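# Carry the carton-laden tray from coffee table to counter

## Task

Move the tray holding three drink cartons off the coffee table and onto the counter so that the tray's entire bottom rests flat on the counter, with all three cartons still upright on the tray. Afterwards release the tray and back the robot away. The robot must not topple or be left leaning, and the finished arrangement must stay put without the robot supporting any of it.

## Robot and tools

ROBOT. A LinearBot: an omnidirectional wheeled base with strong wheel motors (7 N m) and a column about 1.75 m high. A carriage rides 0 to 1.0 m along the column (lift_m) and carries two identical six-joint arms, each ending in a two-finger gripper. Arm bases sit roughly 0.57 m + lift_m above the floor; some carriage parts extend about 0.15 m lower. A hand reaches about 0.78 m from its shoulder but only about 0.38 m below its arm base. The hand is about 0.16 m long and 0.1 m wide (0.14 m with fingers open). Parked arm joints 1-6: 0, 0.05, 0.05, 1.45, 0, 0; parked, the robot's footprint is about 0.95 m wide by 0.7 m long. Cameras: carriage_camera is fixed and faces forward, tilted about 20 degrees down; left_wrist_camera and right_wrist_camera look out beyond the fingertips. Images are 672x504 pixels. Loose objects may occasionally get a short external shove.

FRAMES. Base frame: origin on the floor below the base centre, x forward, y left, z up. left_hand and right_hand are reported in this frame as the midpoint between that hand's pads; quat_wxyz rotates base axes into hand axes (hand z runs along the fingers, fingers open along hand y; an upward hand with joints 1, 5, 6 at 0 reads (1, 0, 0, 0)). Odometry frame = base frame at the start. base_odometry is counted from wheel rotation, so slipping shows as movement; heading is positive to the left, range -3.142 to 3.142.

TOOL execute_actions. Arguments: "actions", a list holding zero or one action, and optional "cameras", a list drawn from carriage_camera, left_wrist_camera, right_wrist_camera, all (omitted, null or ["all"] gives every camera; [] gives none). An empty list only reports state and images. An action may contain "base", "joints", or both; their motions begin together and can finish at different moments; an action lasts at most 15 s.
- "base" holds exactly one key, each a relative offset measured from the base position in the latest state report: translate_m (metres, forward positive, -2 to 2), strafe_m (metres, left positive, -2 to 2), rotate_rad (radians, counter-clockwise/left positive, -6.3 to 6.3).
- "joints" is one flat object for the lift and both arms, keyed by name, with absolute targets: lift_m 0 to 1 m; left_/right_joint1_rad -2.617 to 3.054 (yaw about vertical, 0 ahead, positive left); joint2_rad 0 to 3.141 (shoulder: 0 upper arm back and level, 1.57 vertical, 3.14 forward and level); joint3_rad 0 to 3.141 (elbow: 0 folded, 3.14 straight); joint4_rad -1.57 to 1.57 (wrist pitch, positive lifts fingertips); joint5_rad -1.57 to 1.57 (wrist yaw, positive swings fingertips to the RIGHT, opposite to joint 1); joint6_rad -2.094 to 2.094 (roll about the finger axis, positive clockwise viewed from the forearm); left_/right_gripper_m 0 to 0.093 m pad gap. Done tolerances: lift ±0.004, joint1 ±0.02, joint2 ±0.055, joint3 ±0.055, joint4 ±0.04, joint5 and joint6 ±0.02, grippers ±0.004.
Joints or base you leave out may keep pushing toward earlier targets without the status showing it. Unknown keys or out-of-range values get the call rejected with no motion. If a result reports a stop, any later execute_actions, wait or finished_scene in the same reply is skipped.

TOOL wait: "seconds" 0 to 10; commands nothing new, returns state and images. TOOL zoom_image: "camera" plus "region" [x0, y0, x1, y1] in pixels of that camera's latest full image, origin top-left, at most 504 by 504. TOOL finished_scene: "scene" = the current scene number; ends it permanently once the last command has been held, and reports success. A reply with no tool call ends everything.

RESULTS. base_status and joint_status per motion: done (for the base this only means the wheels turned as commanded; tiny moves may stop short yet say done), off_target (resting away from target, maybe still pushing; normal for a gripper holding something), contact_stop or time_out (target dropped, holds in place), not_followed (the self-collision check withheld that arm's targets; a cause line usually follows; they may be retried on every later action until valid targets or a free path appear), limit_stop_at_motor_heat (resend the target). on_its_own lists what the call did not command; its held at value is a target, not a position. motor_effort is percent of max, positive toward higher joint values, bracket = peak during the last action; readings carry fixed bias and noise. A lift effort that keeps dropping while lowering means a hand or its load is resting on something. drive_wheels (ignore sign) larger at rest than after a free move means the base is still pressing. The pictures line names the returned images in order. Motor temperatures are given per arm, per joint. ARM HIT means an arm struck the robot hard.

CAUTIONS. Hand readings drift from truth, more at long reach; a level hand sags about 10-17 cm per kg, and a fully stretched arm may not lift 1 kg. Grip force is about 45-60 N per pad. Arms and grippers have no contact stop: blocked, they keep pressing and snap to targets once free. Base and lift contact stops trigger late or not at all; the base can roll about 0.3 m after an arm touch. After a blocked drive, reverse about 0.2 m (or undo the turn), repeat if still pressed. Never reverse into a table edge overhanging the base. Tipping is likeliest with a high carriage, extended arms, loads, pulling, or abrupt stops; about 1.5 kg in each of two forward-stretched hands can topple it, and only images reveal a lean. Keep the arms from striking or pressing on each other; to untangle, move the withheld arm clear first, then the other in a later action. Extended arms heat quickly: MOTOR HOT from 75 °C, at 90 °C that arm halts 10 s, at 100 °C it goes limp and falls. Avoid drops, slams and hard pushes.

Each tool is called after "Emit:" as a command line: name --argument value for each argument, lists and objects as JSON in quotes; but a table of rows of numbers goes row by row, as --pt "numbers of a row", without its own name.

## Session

Emit:
execute_actions --actions '[]'

Scene clock: 0.00 s.
Motor temperatures (°C, as the motors report them): left_arm=[21 34 23 26 24 22] | right_arm=[23 32 24 23 23 25]
base_odometry: x=+0.000 y=+0.000 heading=+0.000 (m, m, rad; odometry frame)
base_status: not commanded
joint_positions: lift_m=+0.299 left_joint1_rad=+0.004 left_joint2_rad=+0.059 left_joint3_rad=+0.059 left_joint4_rad=+1.429 left_joint5_rad=+0.049 left_joint6_rad=+0.016 left_gripper_m=+0.094 right_joint1_rad=+0.011 right_joint2_rad=+0.076 right_joint3_rad=+0.044 right_joint4_rad=+1.430 right_joint5_rad=+0.003 right_joint6_rad=-0.028 right_gripper_m=+0.094
joint_status: not commanded
motor_effort: lift_m=+19 drive_wheels=+0 (%)
left_hand: x=+0.3125 y=+0.3103 z=+1.2829 quat_wxyz=(+0.997, +0.025, +0.071, +0.008) (m; base frame)
right_hand: x=+0.3224 y=-0.3186 z=+1.2784 quat_wxyz=(+0.996, +0.000, +0.087, -0.008) (m; base frame)
pictures: carriage_camera, left_wrist_camera, right_wrist_camera
camera_calibration (this result's frames):
carriage_camera: T_world_to_cam=[[0.0456414, -0.998838, -0.0154756, 0.00831968], [-0.305134, 0.000811825, -0.952309, 1.26575], [0.951215, 0.0481869, -0.304742, 0.19818], [0, 0, 0, 1]] pos_world=[0.197331, -0.0022672, 1.26591]
left_wrist_camera: T_world_to_cam=[[0.000946618, -0.999733, -0.0230832, 0.339987], [0.72556, 0.0165715, -0.68796, 0.651045], [0.688159, -0.016097, 0.725382, -1.01496], [0, 0, 0, 1]] pos_world=[0.225758, 0.31277, 1.19197]
right_wrist_camera: T_world_to_cam=[[-0.021882, -0.999358, -0.0283738, -0.278736], [0.693187, 0.0052852, -0.720739, 0.706949], [0.720426, -0.0354396, 0.692626, -1.00265], [0, 0, 0, 1]] pos_world=[0.226186, -0.317827, 1.19608]
Images, in order (width x height): carriage_camera 672x504, left_wrist_camera 672x504, right_wrist_camera 672x504.

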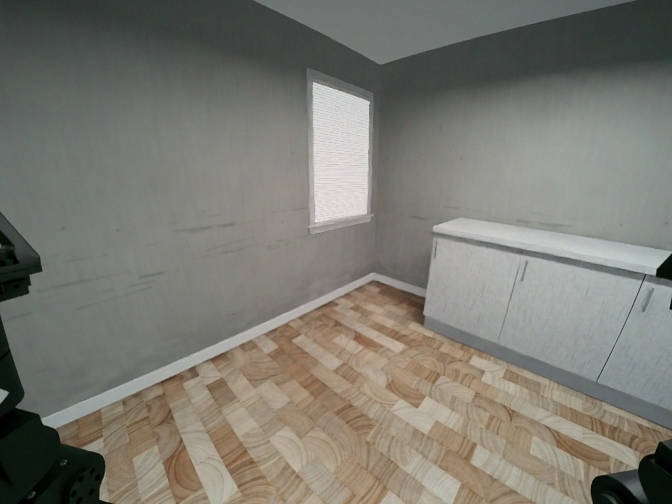

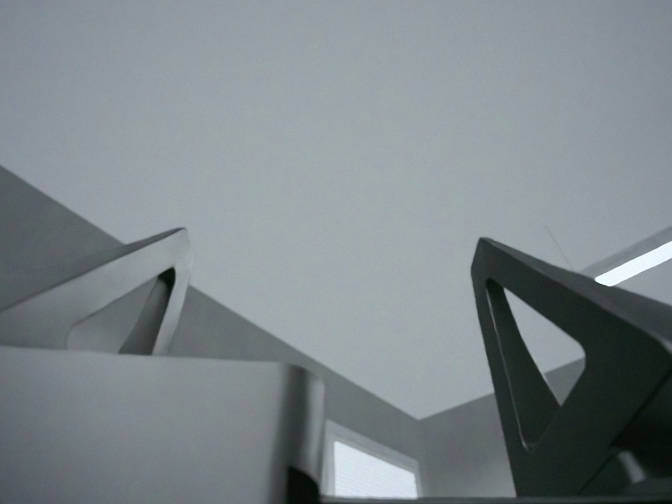

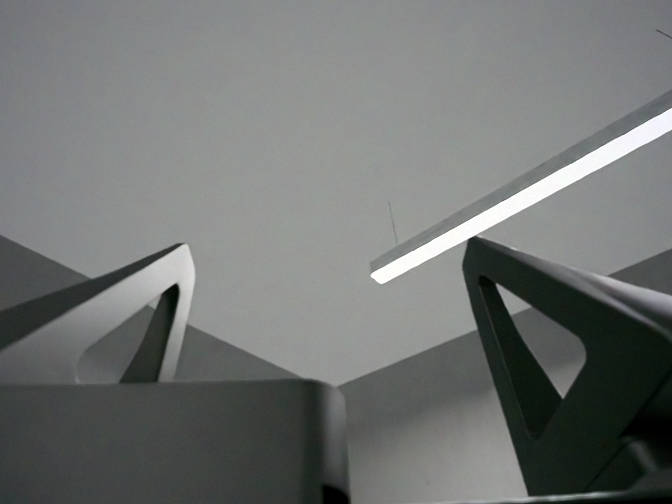

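Emit:
zoom_image --camera "carriage_camera" --region '[400, 200, 672, 440]'

Region (400, 200, 672, 440) of carriage_camera's 672x504 image, scaled by 1.853, with more detail than that image has; it fills the top 445 rows of this view, and the rest is white.

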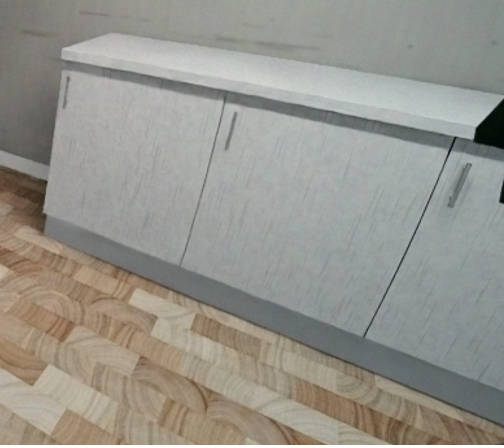

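Emit:
execute_actions --actions '[{"base": {"rotate_rad": 2.37}, "joints": {"left_joint1_rad": -0.228, "left_joint2_rad": 2.345, "left_joint3_rad": 0.978, "left_joint4_rad": -0.204, "left_joint5_rad": 0, "left_joint6_rad": -0.228, "right_joint1_rad": 0.228, "right_joint2_rad": 2.345, "right_joint3_rad": 0.978, "right_joint4_rad": -0.204, "right_joint5_rad": 0, "right_joint6_rad": 0.228}}]' --cameras '["carriage_camera"]'

Scene clock: 8.53 s.
Motor temperatures (°C, as the motors report them): left_arm=[21 34 24 26 24 22] | right_arm=[23 33 25 23 23 25]
base_odometry: x=+0.000 y=+0.000 heading=+2.370 (m, m, rad; odometry frame)
base_status: done
joint_positions: lift_m=+0.299 left_joint1_rad=-0.220 left_joint2_rad=+2.340 left_joint3_rad=+0.969 left_joint4_rad=-0.201 left_joint5_rad=+0.002 left_joint6_rad=-0.220 left_gripper_m=+0.094 right_joint1_rad=+0.222 right_joint2_rad=+2.339 right_joint3_rad=+0.975 right_joint4_rad=-0.184 right_joint5_rad=+0.002 right_joint6_rad=+0.224 right_gripper_m=+0.095
joint_status: all done
motor_effort: lift_m=+19(19) drive_wheels=+14(33) (%)
left_hand: x=+0.5793 y=+0.2505 z=+0.6795 quat_wxyz=(-0.001, +0.000, +1.000, -0.001) (m; base frame)
right_hand: x=+0.5866 y=-0.2489 z=+0.6807 quat_wxyz=(+0.011, +0.001, +1.000, +0.001) (m; base frame)
pictures: carriage_camera
camera_calibration (this result's frames):
carriage_camera: T_world_to_cam=[[0.0456414, -0.998838, -0.0154756, 0.00831975], [-0.305134, 0.000811825, -0.952309, 1.26575], [0.951215, 0.0481869, -0.304742, 0.198181], [0, 0, 0, 1]] pos_world=[0.197331, -0.0022672, 1.26591]
Images, in order (width x height): carriage_camera 672x504.

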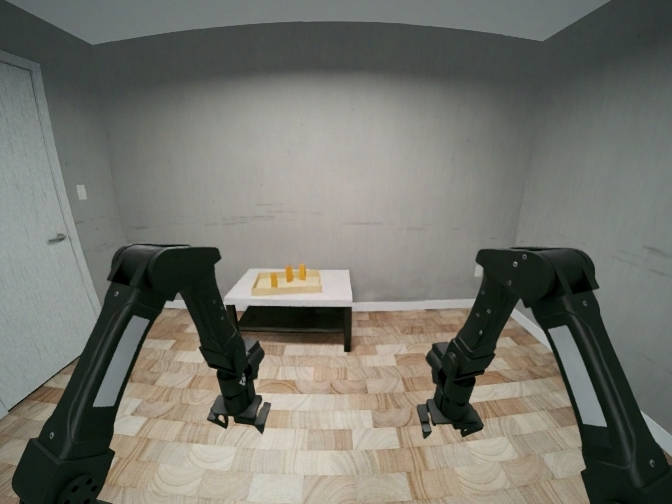

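Emit:
zoom_image --camera "carriage_camera" --region '[220, 250, 370, 360]'

Region (220, 250, 370, 360) of carriage_camera's 672x504 image, scaled by 3.360, with more detail than that image has; it fills the top 370 rows of this view, and the rest is white.

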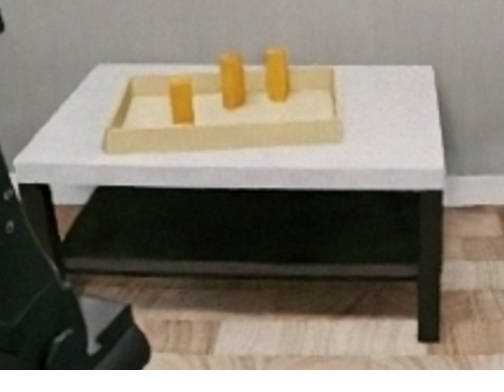

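Emit:
execute_actions --actions '[{"base": {"rotate_rad": 0.232}, "joints": {"left_gripper_m": 0.06, "right_gripper_m": 0.06}}]' --cameras '["carriage_camera"]'

Emit:
zoom_image --camera "carriage_camera" --region '[270, 250, 420, 360]'

Scene clock: 29.80 s.
Motor temperatures (°C, as the motors report them): left_arm=[21 37 25 26 24 22] | right_arm=[23 37 25 23 23 25]
base_odometry: x=+0.000 y=+0.000 heading=+2.601 (m, m, rad; odometry frame)
base_status: done
joint_positions: lift_m=+0.299 left_joint1_rad=-0.223 left_joint2_rad=+2.340 left_joint3_rad=+0.969 left_joint4_rad=-0.202 left_joint5_rad=+0.002 left_joint6_rad=-0.220 left_gripper_m=+0.060 right_joint1_rad=+0.226 right_joint2_rad=+2.339 right_joint3_rad=+0.975 right_joint4_rad=-0.190 right_joint5_rad=+0.002 right_joint6_rad=+0.224 right_gripper_m=+0.060
joint_status: all done
motor_effort: lift_m=+19(18) drive_wheels=+17(30) (%)
left_hand: x=+0.5788 y=+0.2497 z=+0.6795 quat_wxyz=(-0.002, +0.002, +1.000, +0.000) (m; base frame)
right_hand: x=+0.5849 y=-0.2482 z=+0.6807 quat_wxyz=(+0.008, -0.001, +1.000, +0.001) (m; base frame)
pictures: carriage_camera
camera_calibration (this result's frames):
carriage_camera: T_world_to_cam=[[0.0456414, -0.998838, -0.0154756, 0.00831975], [-0.305134, 0.000811825, -0.952309, 1.26575], [0.951215, 0.0481869, -0.304742, 0.198181], [0, 0, 0, 1]] pos_world=[0.197331, -0.0022672, 1.26591]
Images, in order (width x height): carriage_camera 672x504.

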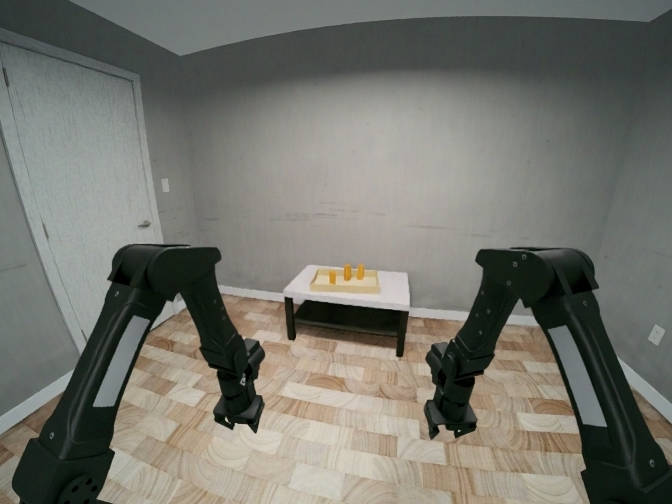

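Region (270, 250, 420, 360) of carriage_camera's 672x504 image, scaled by 3.360, with more detail than that image has; it fills the top 370 rows of this view, and the rest is white.

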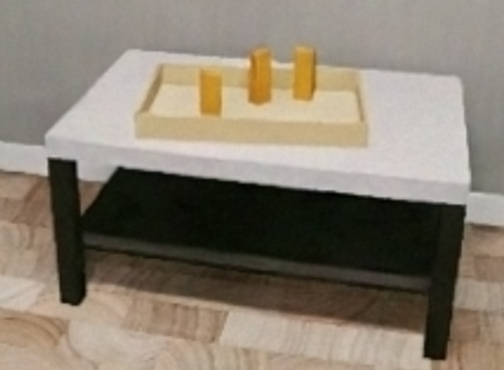

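Emit:
execute_actions --actions '[{"base": {"translate_m": 1.30}, "joints": {"lift_m": 0.17, "left_joint1_rad": -0.221, "left_joint2_rad": 2.446, "left_joint3_rad": 1.234, "left_joint4_rad": -0.359, "left_joint5_rad": 0, "left_joint6_rad": -0.131, "right_joint1_rad": 0.209, "right_joint2_rad": 2.356, "right_joint3_rad": 1.006, "right_joint4_rad": -0.222, "right_joint5_rad": 0, "right_joint6_rad": 0.299}}]'

Scene clock: 40.83 s.
Motor temperatures (°C, as the motors report them): left_arm=[21 39 25 26 24 22] | right_arm=[23 39 25 23 23 25]
base_odometry: x=-1.116 y=+0.667 heading=+2.602 (m, m, rad; odometry frame)
base_status: done
joint_positions: lift_m=+0.170 left_joint1_rad=-0.223 left_joint2_rad=+2.446 left_joint3_rad=+1.221 left_joint4_rad=-0.361 left_joint5_rad=+0.002 left_joint6_rad=-0.138 left_gripper_m=+0.060 right_joint1_rad=+0.215 right_joint2_rad=+2.352 right_joint3_rad=+0.993 right_joint4_rad=-0.214 right_joint5_rad=+0.002 right_joint6_rad=+0.294 right_gripper_m=+0.060
joint_status: all done
motor_effort: lift_m=+20(21) drive_wheels=-15(35) (%)
left_hand: x=+0.6258 y=+0.2390 z=+0.5481 quat_wxyz=(-0.008, +0.043, +0.999, +0.001) (m; base frame)
right_hand: x=+0.5845 y=-0.2517 z=+0.5496 quat_wxyz=(-0.001, +0.040, +0.999, -0.002) (m; base frame)
pictures: carriage_camera, left_wrist_camera, right_wrist_camera
camera_calibration (this result's frames):
carriage_camera: T_world_to_cam=[[0.0456414, -0.998838, -0.0154756, 0.00632146], [-0.305134, 0.000811825, -0.952309, 1.14279], [0.951215, 0.0481869, -0.304742, 0.158831], [0, 0, 0, 1]] pos_world=[0.197331, -0.0022672, 1.13679]
left_wrist_camera: T_world_to_cam=[[-0.0696882, -0.997213, -0.0266459, 0.296963], [-0.805887, 0.0405347, 0.59068, 0.171305], [-0.587954, 0.062637, -0.806466, 0.920705], [0, 0, 0, 1]] pos_world=[0.700079, 0.231522, 0.649243]
right_wrist_camera: T_world_to_cam=[[-0.0788701, -0.996305, 0.0339962, -0.227086], [-0.801732, 0.0836607, 0.5918, 0.171744], [-0.592458, 0.0194195, -0.805368, 0.920102], [0, 0, 0, 1]] pos_world=[0.664904, -0.258483, 0.647102]
Images, in order (width x height): carriage_camera 672x504, left_wrist_camera 672x504, right_wrist_camera 672x504.

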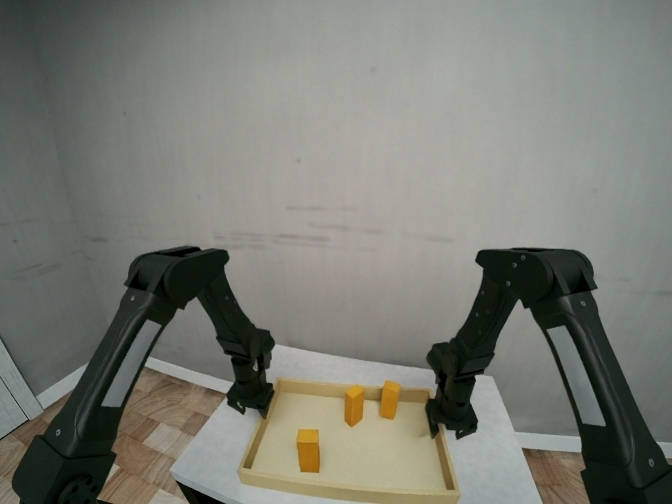

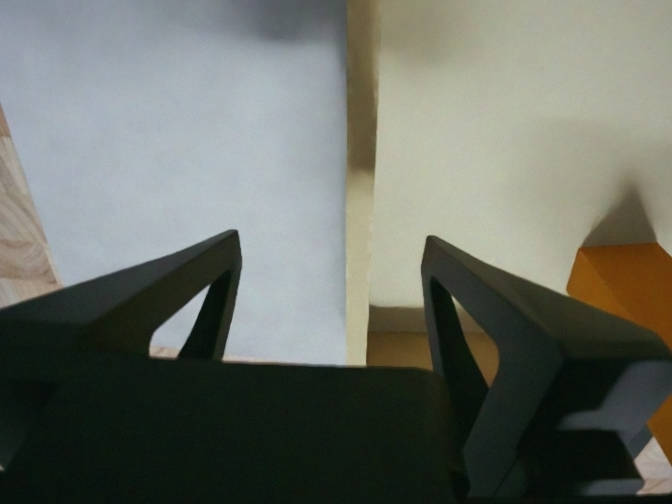

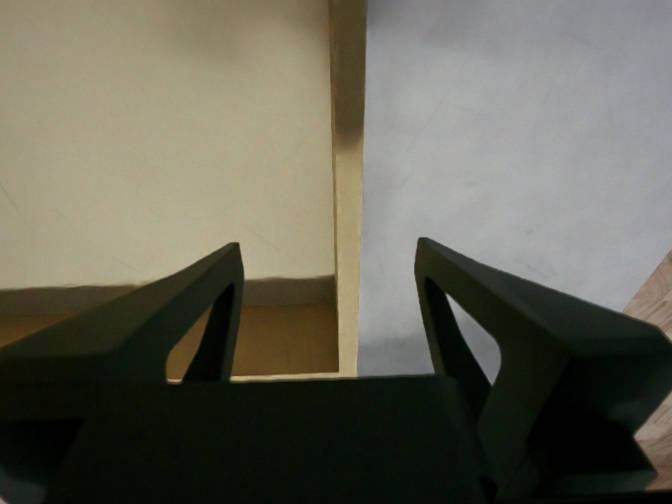

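Emit:
zoom_image --camera "left_wrist_camera" --region '[220, 100, 460, 380]'

Emit:
zoom_image --camera "right_wrist_camera" --region '[220, 110, 460, 390]'

Emit:
zoom_image --camera "carriage_camera" --region '[210, 360, 490, 504]'

Region (220, 100, 460, 380) of left_wrist_camera's 672x504 image, scaled by 1.800, with more detail than that image has; it fills the left 432 columns of this view, and the rest is white.

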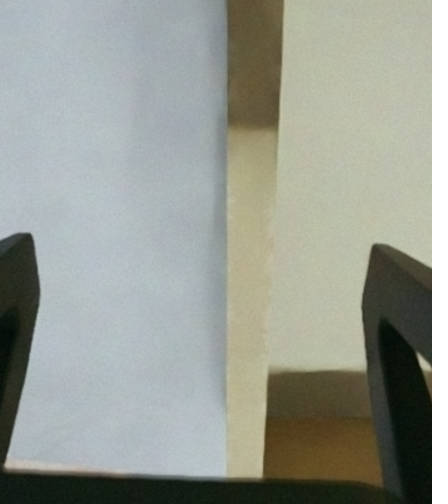

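Region (220, 110, 460, 390) of right_wrist_camera's 672x504 image, scaled by 1.800, with more detail than that image has; it fills the left 432 columns of this view, and the rest is white.

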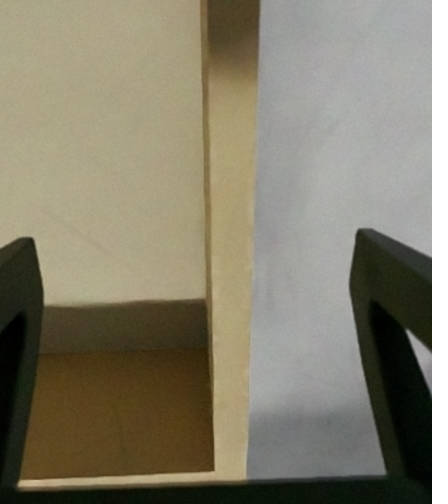

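Region (210, 360, 490, 504) of carriage_camera's 672x504 image, scaled by 1.800, with more detail than that image has; it fills the top 259 rows of this view, and the rest is white.

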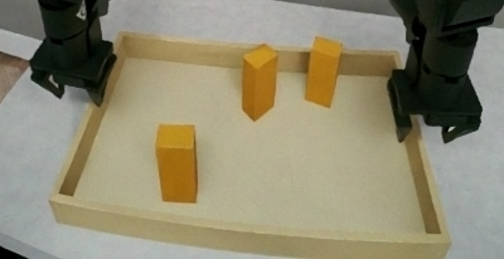

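Emit:
execute_actions --actions '[{"joints": {"lift_m": 0.103, "left_joint1_rad": -0.252, "left_joint6_rad": -0.20, "right_joint1_rad": 0.184, "right_joint6_rad": 0.26, "left_gripper_m": 0.036, "right_gripper_m": 0.036}}]'

Scene clock: 54.20 s.
Motor temperatures (°C, as the motors report them): left_arm=[21 41 25 26 24 22] | right_arm=[23 41 26 23 23 25]
base_odometry: x=-1.116 y=+0.667 heading=+2.602 (m, m, rad; odometry frame)
base_status: not commanded
joint_positions: lift_m=+0.103 left_joint1_rad=-0.247 left_joint2_rad=+2.448 left_joint3_rad=+1.221 left_joint4_rad=-0.361 left_joint5_rad=+0.001 left_joint6_rad=-0.193 left_gripper_m=+0.036 right_joint1_rad=+0.186 right_joint2_rad=+2.353 right_joint3_rad=+0.993 right_joint4_rad=-0.215 right_joint5_rad=+0.002 right_joint6_rad=+0.262 right_gripper_m=+0.036
joint_status: all done
motor_effort: lift_m=+19(20) drive_wheels=+13(15) (%)
left_hand: x=+0.6234 y=+0.2308 z=+0.4805 quat_wxyz=(-0.008, +0.027, +1.000, +0.001) (m; base frame)
right_hand: x=+0.5857 y=-0.2607 z=+0.4822 quat_wxyz=(-0.002, +0.038, +0.999, -0.002) (m; base frame)
pictures: carriage_camera, left_wrist_camera, right_wrist_camera
camera_calibration (this result's frames):
carriage_camera: T_world_to_cam=[[0.0456414, -0.998838, -0.0154756, 0.00528447], [-0.305134, 0.000811825, -0.952309, 1.07897], [0.951215, 0.0481869, -0.304742, 0.138411], [0, 0, 0, 1]] pos_world=[0.197331, -0.0022672, 1.06978]
left_wrist_camera: T_world_to_cam=[[-0.0385137, -0.998861, -0.0281648, 0.268489], [-0.805997, 0.0143919, 0.591745, 0.215159], [-0.590666, 0.0454911, -0.805633, 0.870585], [0, 0, 0, 1]] pos_world=[0.697983, 0.225483, 0.581614]
right_wrist_camera: T_world_to_cam=[[-0.0753691, -0.996558, 0.0345251, -0.235995], [-0.800625, 0.0811174, 0.59365, 0.211098], [-0.594407, 0.0171012, -0.803983, 0.866613], [0, 0, 0, 1]] pos_world=[0.666345, -0.267127, 0.579571]
Images, in order (width x height): carriage_camera 672x504, left_wrist_camera 672x504, right_wrist_camera 672x504.

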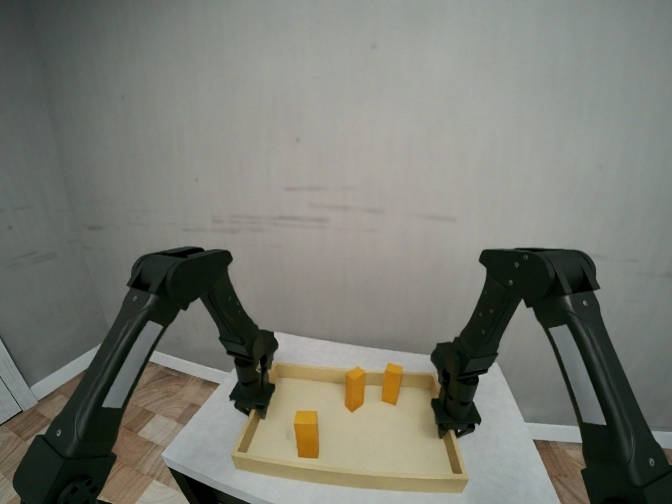

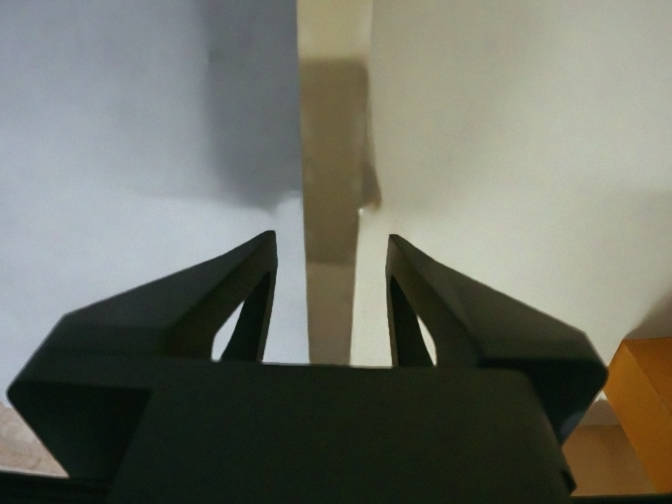

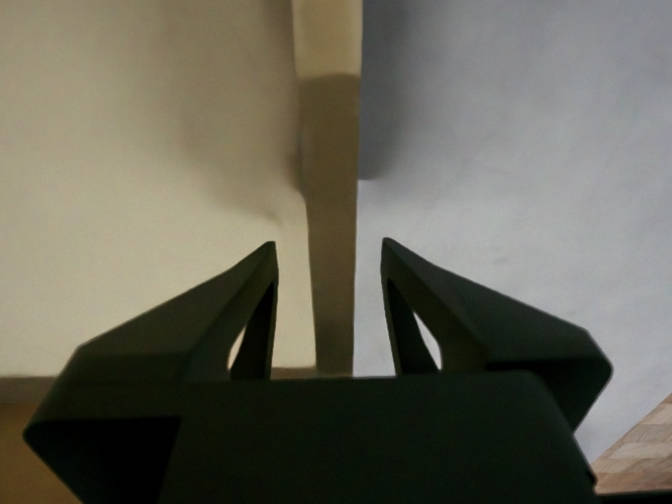

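Emit:
execute_actions --actions '[{"joints": {"left_gripper_m": 0.0, "right_gripper_m": 0.0}}]'

Scene clock: 55.97 s.
Motor temperatures (°C, as the motors report them): left_arm=[21 41 26 26 24 22] | right_arm=[23 41 26 23 23 25]
base_odometry: x=-1.116 y=+0.667 heading=+2.602 (m, m, rad; odometry frame)
base_status: not commanded
joint_positions: lift_m=+0.103 left_joint1_rad=-0.247 left_joint2_rad=+2.448 left_joint3_rad=+1.221 left_joint4_rad=-0.358 left_joint5_rad=+0.006 left_joint6_rad=-0.196 left_gripper_m=+0.009 right_joint1_rad=+0.186 right_joint2_rad=+2.353 right_joint3_rad=+0.993 right_joint4_rad=-0.215 right_joint5_rad=+0.002 right_joint6_rad=+0.257 right_gripper_m=+0.009
joint_status: left_gripper_m off_target (ended at +0.009, target +0.000); right_gripper_m off_target (ended at +0.009, target +0.000)
motor_effort: lift_m=+20(19) drive_wheels=+13(13) (%)
left_hand: x=+0.6239 y=+0.2298 z=+0.4806 quat_wxyz=(-0.007, +0.026, +1.000, -0.001) (m; base frame)
right_hand: x=+0.5856 y=-0.2606 z=+0.4822 quat_wxyz=(-0.002, +0.035, +0.999, -0.001) (m; base frame)
pictures: carriage_camera, left_wrist_camera, right_wrist_camera
camera_calibration (this result's frames):
carriage_camera: T_world_to_cam=[[0.0456414, -0.998838, -0.0154756, 0.00528474], [-0.305134, 0.000811825, -0.952309, 1.07899], [0.951215, 0.0481869, -0.304742, 0.138416], [0, 0, 0, 1]] pos_world=[0.197331, -0.0022672, 1.06979]
left_wrist_camera: T_world_to_cam=[[-0.0357394, -0.999092, -0.0231744, 0.263508], [-0.806906, 0.0151679, 0.590486, 0.216518], [-0.589598, 0.0398032, -0.806715, 0.872058], [0, 0, 0, 1]] pos_world=[0.698291, 0.225274, 0.581759]
right_wrist_camera: T_world_to_cam=[[-0.0700442, -0.996972, 0.0337648, -0.238729], [-0.800952, 0.0763841, 0.593837, 0.209926], [-0.594618, 0.0145508, -0.803877, 0.866018], [0, 0, 0, 1]] pos_world=[0.666369, -0.266643, 0.57957]
Images, in order (width x height): carriage_camera 672x504, left_wrist_camera 672x504, right_wrist_camera 672x504.

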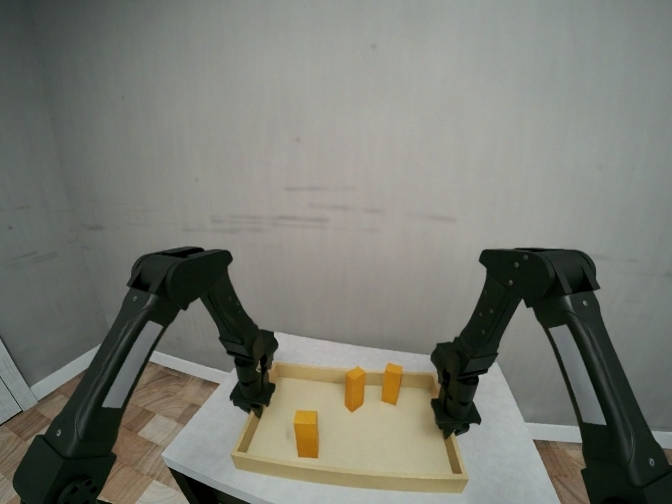

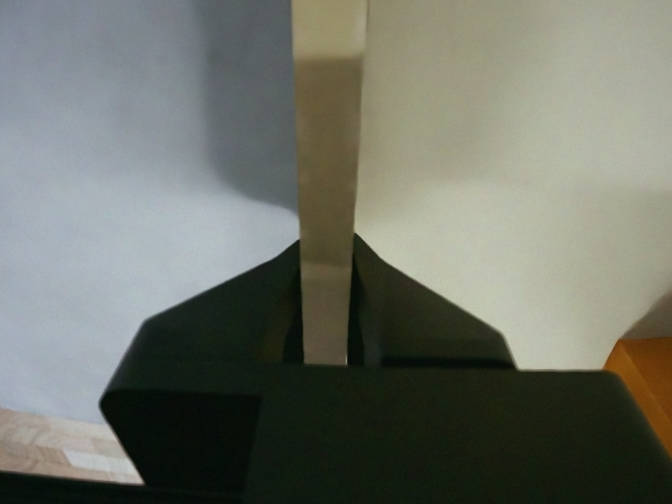

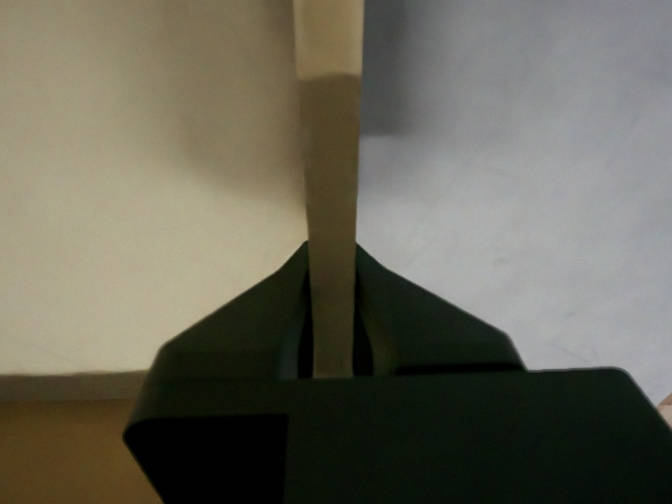

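Emit:
execute_actions --actions '[{"joints": {"lift_m": 0.135, "left_joint2_rad": 2.42, "right_joint2_rad": 2.33}}]'

Scene clock: 58.20 s.
Motor temperatures (°C, as the motors report them): left_arm=[21 42 26 26 24 22] | right_arm=[23 42 26 23 23 25]
base_odometry: x=-1.116 y=+0.667 heading=+2.602 (m, m, rad; odometry frame)
base_status: not commanded
joint_positions: lift_m=+0.135 left_joint1_rad=-0.247 left_joint2_rad=+2.446 left_joint3_rad=+1.221 left_joint4_rad=-0.368 left_joint5_rad=+0.009 left_joint6_rad=-0.197 left_gripper_m=+0.009 right_joint1_rad=+0.186 right_joint2_rad=+2.347 right_joint3_rad=+0.993 right_joint4_rad=-0.228 right_joint5_rad=+0.000 right_joint6_rad=+0.256 right_gripper_m=+0.009
joint_status: all done
motor_effort: lift_m=+20(24) drive_wheels=+13(14) (%)
left_hand: x=+0.6219 y=+0.2297 z=+0.5132 quat_wxyz=(-0.012, +0.025, +1.000, -0.002) (m; base frame)
right_hand: x=+0.5840 y=-0.2605 z=+0.5159 quat_wxyz=(-0.006, +0.035, +0.999, -0.001) (m; base frame)
pictures: carriage_camera, left_wrist_camera, right_wrist_camera
camera_calibration (this result's frames):
carriage_camera: T_world_to_cam=[[0.0456414, -0.998838, -0.0154756, 0.00577893], [-0.305134, 0.000811825, -0.952309, 1.1094], [0.951215, 0.0481869, -0.304742, 0.148148], [0, 0, 0, 1]] pos_world=[0.197331, -0.0022672, 1.10173]
left_wrist_camera: T_world_to_cam=[[-0.0347275, -0.999165, -0.0215271, 0.262626], [-0.801809, 0.0149972, 0.597392, 0.188985], [-0.59657, 0.0380065, -0.801661, 0.899371], [0, 0, 0, 1]] pos_world=[0.697188, 0.225391, 0.613746]
right_wrist_camera: T_world_to_cam=[[-0.0686673, -0.997069, 0.0337448, -0.240763], [-0.796573, 0.0751608, 0.599851, 0.182691], [-0.600629, 0.0143099, -0.7994, 0.893253], [0, 0, 0, 1]] pos_world=[0.665508, -0.26657, 0.612604]
Images, in order (width x height): carriage_camera 672x504, left_wrist_camera 672x504, right_wrist_camera 672x504.

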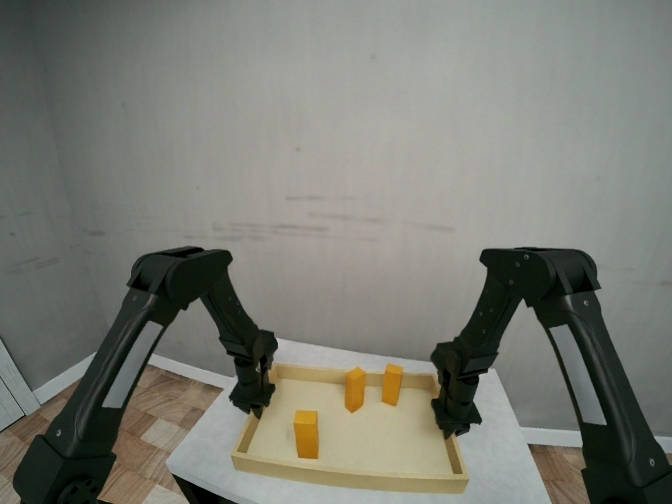

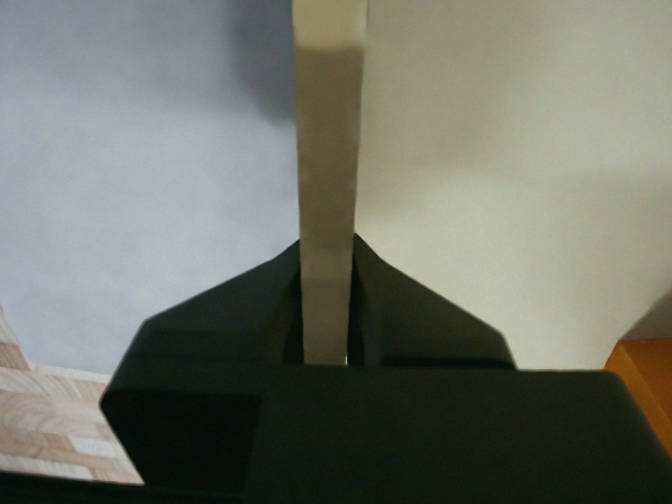

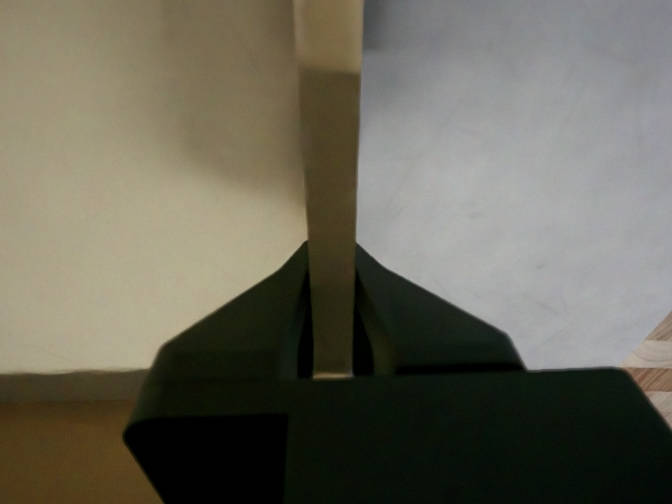

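Emit:
execute_actions --actions '[{"base": {"translate_m": -1.7}, "joints": {"lift_m": 0.4, "left_joint4_rad": -0.35, "right_joint4_rad": -0.212}}]'

Scene clock: 74.93 s.
Motor temperatures (°C, as the motors report them): left_arm=[21 46 26 26 24 22] | right_arm=[23 45 26 24 23 25]
base_odometry: x=+0.344 y=-0.204 heading=+2.603 (m, m, rad; odometry frame)
base_status: done
joint_positions: lift_m=+0.400 left_joint1_rad=-0.248 left_joint2_rad=+2.447 left_joint3_rad=+1.221 left_joint4_rad=-0.362 left_joint5_rad=+0.010 left_joint6_rad=-0.198 left_gripper_m=+0.009 right_joint1_rad=+0.185 right_joint2_rad=+2.348 right_joint3_rad=+0.993 right_joint4_rad=-0.224 right_joint5_rad=+0.001 right_joint6_rad=+0.255 right_gripper_m=+0.009
joint_status: all done
motor_effort: lift_m=+19(24) drive_wheels=-10(30) (%)
left_hand: x=+0.6228 y=+0.2293 z=+0.7776 quat_wxyz=(-0.010, +0.025, +1.000, -0.003) (m; base frame)
right_hand: x=+0.5850 y=-0.2610 z=+0.7807 quat_wxyz=(-0.004, +0.035, +0.999, -0.002) (m; base frame)
pictures: carriage_camera, left_wrist_camera, right_wrist_camera
camera_calibration (this result's frames):
carriage_camera: T_world_to_cam=[[0.0456414, -0.998838, -0.0154756, 0.00987999], [-0.305134, 0.000811825, -0.952309, 1.36176], [0.951215, 0.0481869, -0.304742, 0.228905], [0, 0, 0, 1]] pos_world=[0.197331, -0.0022672, 1.36673]
left_wrist_camera: T_world_to_cam=[[-0.0342559, -0.999207, -0.0202837, 0.266667], [-0.804182, 0.0155081, 0.594181, 0.0355753], [-0.593396, 0.036666, -0.804075, 1.11213], [0, 0, 0, 1]] pos_world=[0.697679, 0.225126, 0.878509]
right_wrist_camera: T_world_to_cam=[[-0.0687757, -0.997041, 0.0343445, -0.25049], [-0.798761, 0.0756585, 0.596873, 0.0283689], [-0.597705, 0.0136173, -0.8016, 1.10529], [0, 0, 0, 1]] pos_world=[0.66607, -0.266946, 0.877672]
Images, in order (width x height): carriage_camera 672x504, left_wrist_camera 672x504, right_wrist_camera 672x504.

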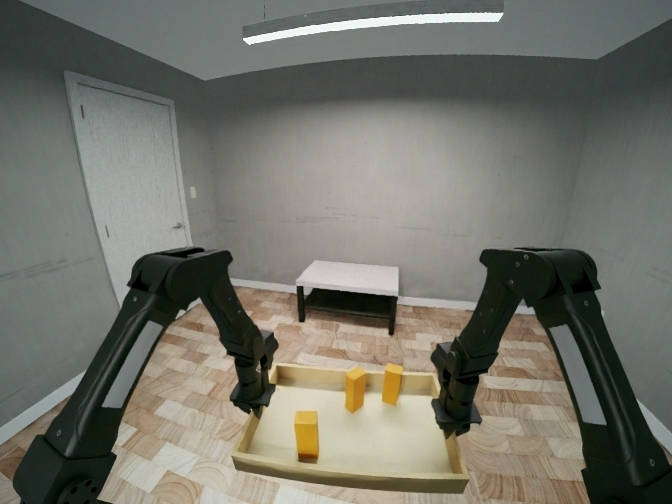

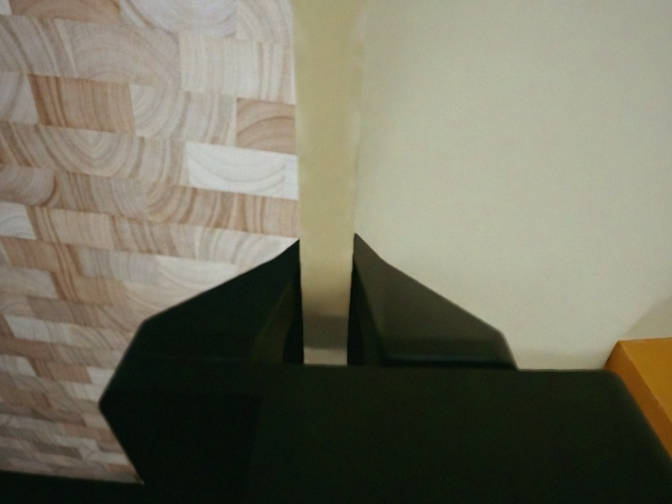

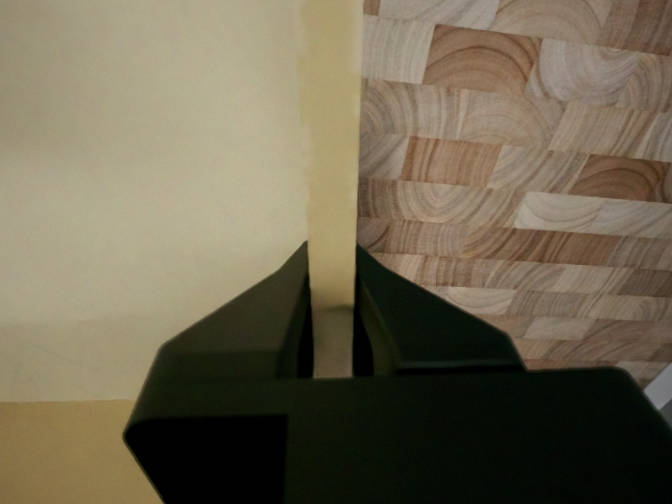

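Emit:
execute_actions --actions '[{"base": {"rotate_rad": 2.907}, "joints": {"lift_m": 0.61}}]' --cameras '["carriage_camera"]'

Scene clock: 79.77 s.
Motor temperatures (°C, as the motors report them): left_arm=[21 47 26 26 24 22] | right_arm=[23 46 26 24 23 25]
base_odometry: x=+0.344 y=-0.204 heading=-0.773 (m, m, rad; odometry frame)
base_status: done
joint_positions: lift_m=+0.610 left_joint1_rad=-0.244 left_joint2_rad=+2.449 left_joint3_rad=+1.221 left_joint4_rad=-0.352 left_joint5_rad=+0.012 left_joint6_rad=-0.198 left_gripper_m=+0.009 right_joint1_rad=+0.183 right_joint2_rad=+2.348 right_joint3_rad=+0.993 right_joint4_rad=-0.214 right_joint5_rad=+0.000 right_joint6_rad=+0.251 right_gripper_m=+0.009
joint_status: all done
motor_effort: lift_m=+20(25) drive_wheels=+15(40) (%)
left_hand: x=+0.6249 y=+0.2296 z=+0.9871 quat_wxyz=(-0.006, +0.023, +1.000, -0.005) (m; base frame)
right_hand: x=+0.5875 y=-0.2609 z=+0.9907 quat_wxyz=(+0.001, +0.034, +0.999, +0.000) (m; base frame)
pictures: carriage_camera
camera_calibration (this result's frames):
carriage_camera: T_world_to_cam=[[0.0456414, -0.998838, -0.0154756, 0.0131301], [-0.305134, 0.000811825, -0.952309, 1.56176], [0.951215, 0.0481869, -0.304742, 0.292904], [0, 0, 0, 1]] pos_world=[0.197331, -0.0022672, 1.57674]
Images, in order (width x height): carriage_camera 672x504.

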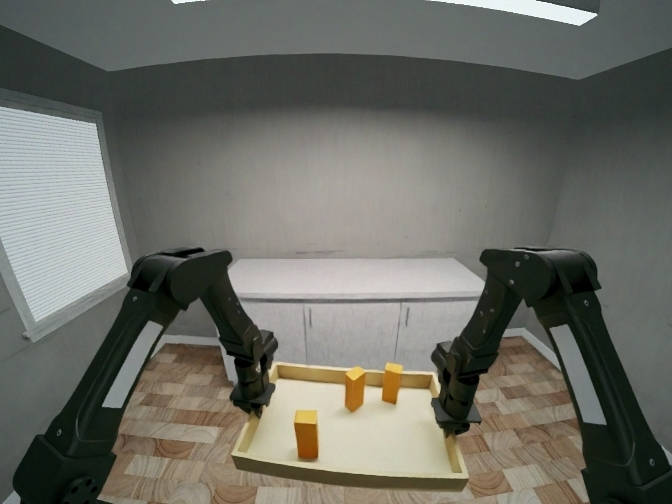

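Emit:
zoom_image --camera "carriage_camera" --region '[200, 245, 500, 400]'

Region (200, 245, 500, 400) of carriage_camera's 672x504 image, scaled by 1.680, with more detail than that image has; it fills the top 260 rows of this view, and the rest is white.

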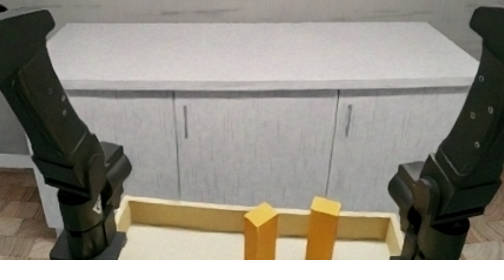

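Emit:
zoom_image --camera "carriage_camera" --region '[290, 250, 420, 330]'

Region (290, 250, 420, 330) of carriage_camera's 672x504 image, scaled by 3.877, with more detail than that image has; it fills the top 310 rows of this view, and the rest is white.

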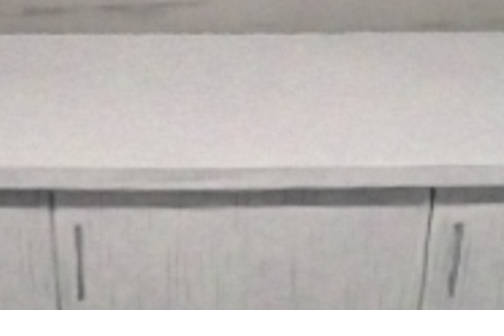

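Emit:
execute_actions --actions '[{"base": {"translate_m": 1.11}, "joints": {"lift_m": 0.605}}]'

Scene clock: 89.57 s.
Motor temperatures (°C, as the motors report them): left_arm=[21 49 26 26 24 22] | right_arm=[23 48 26 24 23 25]
base_odometry: x=+1.140 y=-0.978 heading=-0.772 (m, m, rad; odometry frame)
base_status: done
joint_positions: lift_m=+0.605 left_joint1_rad=-0.246 left_joint2_rad=+2.450 left_joint3_rad=+1.221 left_joint4_rad=-0.364 left_joint5_rad=+0.015 left_joint6_rad=-0.198 left_gripper_m=+0.009 right_joint1_rad=+0.183 right_joint2_rad=+2.350 right_joint3_rad=+0.993 right_joint4_rad=-0.227 right_joint5_rad=-0.003 right_joint6_rad=+0.252 right_gripper_m=+0.009
joint_status: all done
motor_effort: lift_m=+20(23) drive_wheels=-14(37) (%)
left_hand: x=+0.6215 y=+0.2293 z=+0.9815 quat_wxyz=(-0.012, +0.024, +1.000, -0.005) (m; base frame)
right_hand: x=+0.5836 y=-0.2610 z=+0.9849 quat_wxyz=(-0.007, +0.034, +0.999, +0.000) (m; base frame)
pictures: carriage_camera, left_wrist_camera, right_wrist_camera
camera_calibration (this result's frames):
carriage_camera: T_world_to_cam=[[0.0456414, -0.998838, -0.0154756, 0.0130505], [-0.305134, 0.000811825, -0.952309, 1.55686], [0.951215, 0.0481869, -0.304742, 0.291337], [0, 0, 0, 1]] pos_world=[0.197331, -0.0022672, 1.5716]
left_wrist_camera: T_world_to_cam=[[-0.0327361, -0.999329, -0.0164084, 0.266045], [-0.800837, 0.0164043, 0.598657, -0.0932667], [-0.597987, 0.0327381, -0.800837, 1.27586], [0, 0, 0, 1]] pos_world=[0.696967, 0.225627, 1.08196]
right_wrist_camera: T_world_to_cam=[[-0.0678797, -0.997208, 0.0311245, -0.255043], [-0.795387, 0.0729218, 0.601699, -0.102004], [-0.602289, 0.0160871, -0.798116, 1.26808], [0, 0, 0, 1]] pos_world=[0.665308, -0.267292, 1.08139]
Images, in order (width x height): carriage_camera 672x504, left_wrist_camera 672x504, right_wrist_camera 672x504.

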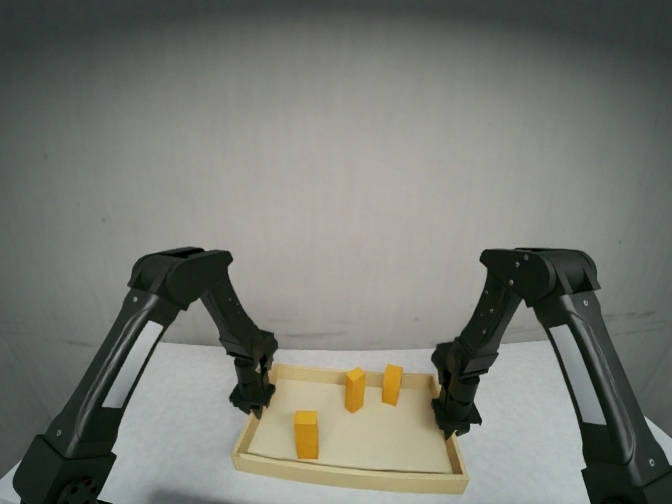

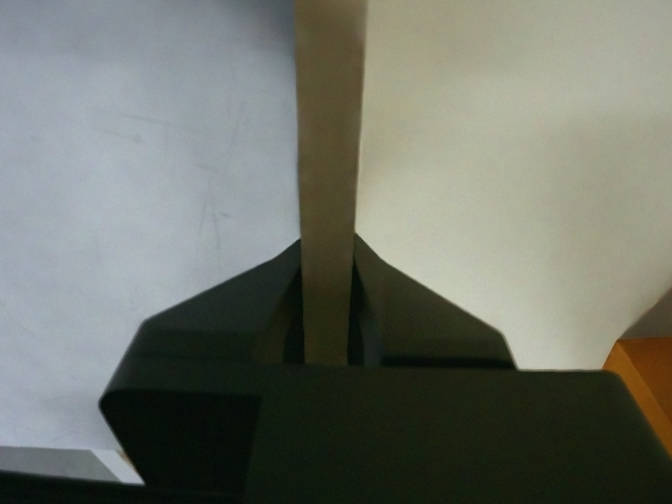

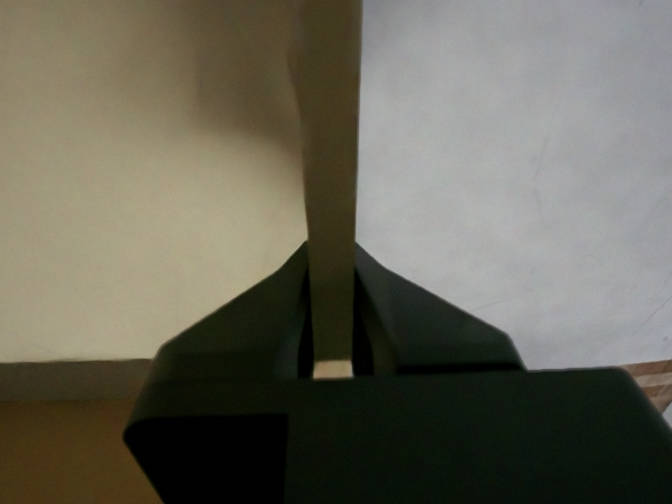

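Emit:
zoom_image --camera "carriage_camera" --region '[90, 420, 594, 504]'

Emit:
zoom_image --camera "right_wrist_camera" --region '[480, 300, 672, 440]'

Region (90, 420, 594, 504) of carriage_camera's 672x504 image, scaled by 1.000.

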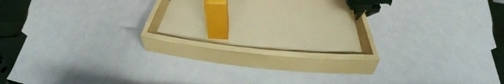

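Region (480, 300, 672, 440) of right_wrist_camera's 672x504 image, scaled by 2.625, with more detail than that image has; it fills the top 368 rows of this view, and the rest is white.

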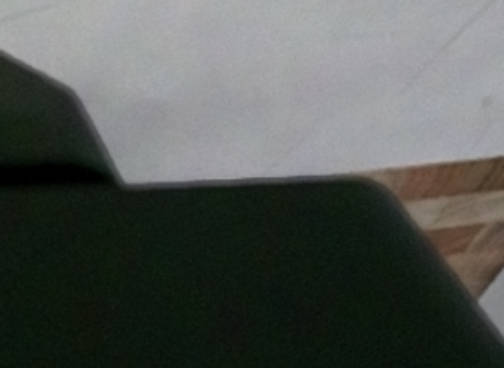

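Emit:
execute_actions --actions '[{"joints": {"lift_m": 0.566}}]'

Scene clock: 97.23 s.
Motor temperatures (°C, as the motors report them): left_arm=[21 51 26 26 24 22] | right_arm=[23 49 26 24 23 25]
base_odometry: x=+1.140 y=-0.978 heading=-0.772 (m, m, rad; odometry frame)
base_status: not commanded
joint_positions: lift_m=+0.566 left_joint1_rad=-0.246 left_joint2_rad=+2.452 left_joint3_rad=+1.221 left_joint4_rad=-0.356 left_joint5_rad=+0.012 left_joint6_rad=-0.198 left_gripper_m=+0.009 right_joint1_rad=+0.183 right_joint2_rad=+2.355 right_joint3_rad=+0.993 right_joint4_rad=-0.216 right_joint5_rad=-0.002 right_joint6_rad=+0.252 right_gripper_m=+0.009
joint_status: all done
motor_effort: lift_m=+21(22) drive_wheels=+14(14) (%)
left_hand: x=+0.6228 y=+0.2295 z=+0.9419 quat_wxyz=(-0.010, +0.024, +1.000, -0.004) (m; base frame)
right_hand: x=+0.5850 y=-0.2610 z=+0.9445 quat_wxyz=(-0.004, +0.034, +0.999, +0.000) (m; base frame)
pictures: carriage_camera, left_wrist_camera, right_wrist_camera
camera_calibration (this result's frames):
carriage_camera: T_world_to_cam=[[0.0456414, -0.998838, -0.0154756, 0.0124476], [-0.305134, 0.000811825, -0.952309, 1.51977], [0.951215, 0.0481869, -0.304742, 0.279466], [0, 0, 0, 1]] pos_world=[0.197331, -0.0022672, 1.53265]
left_wrist_camera: T_world_to_cam=[[-0.0326883, -0.999306, -0.0178859, 0.266939], [-0.804313, 0.0156783, 0.593999, -0.0617741], [-0.593306, 0.0338027, -0.804267, 1.24497], [0, 0, 0, 1]] pos_world=[0.697686, 0.225639, 1.04275]
right_wrist_camera: T_world_to_cam=[[-0.0680594, -0.997208, 0.0307144, -0.253158], [-0.799109, 0.0729192, 0.596747, -0.0698292], [-0.597321, 0.0160701, -0.801841, 1.23731], [0, 0, 0, 1]] pos_world=[0.66604, -0.267243, 1.04157]
Images, in order (width x height): carriage_camera 672x504, left_wrist_camera 672x504, right_wrist_camera 672x504.

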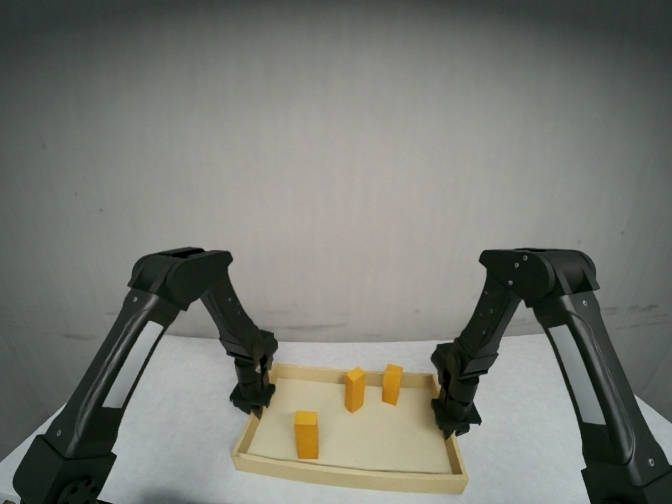

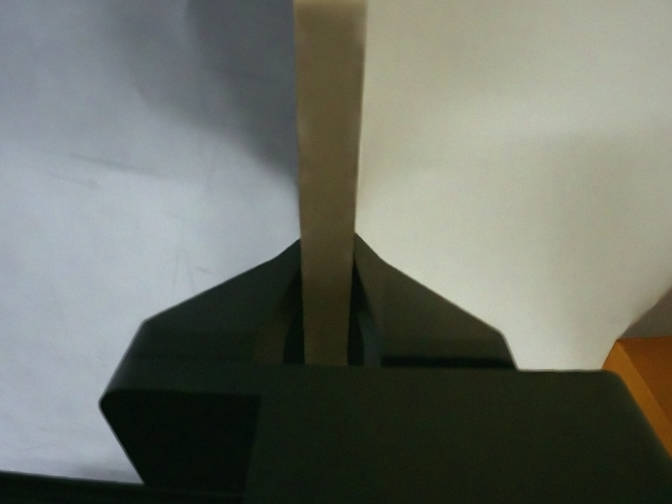

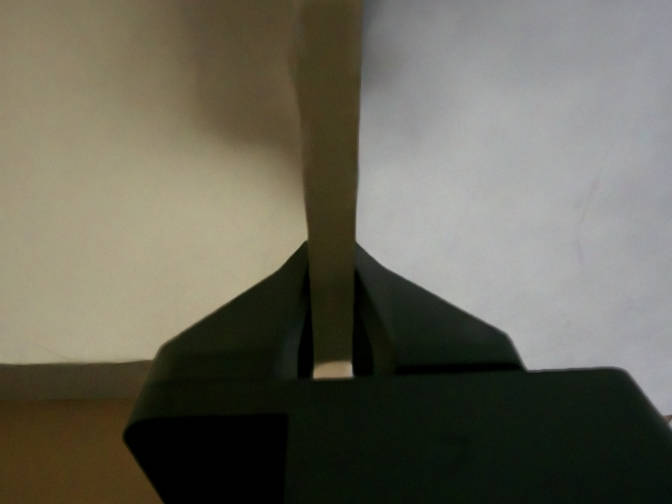

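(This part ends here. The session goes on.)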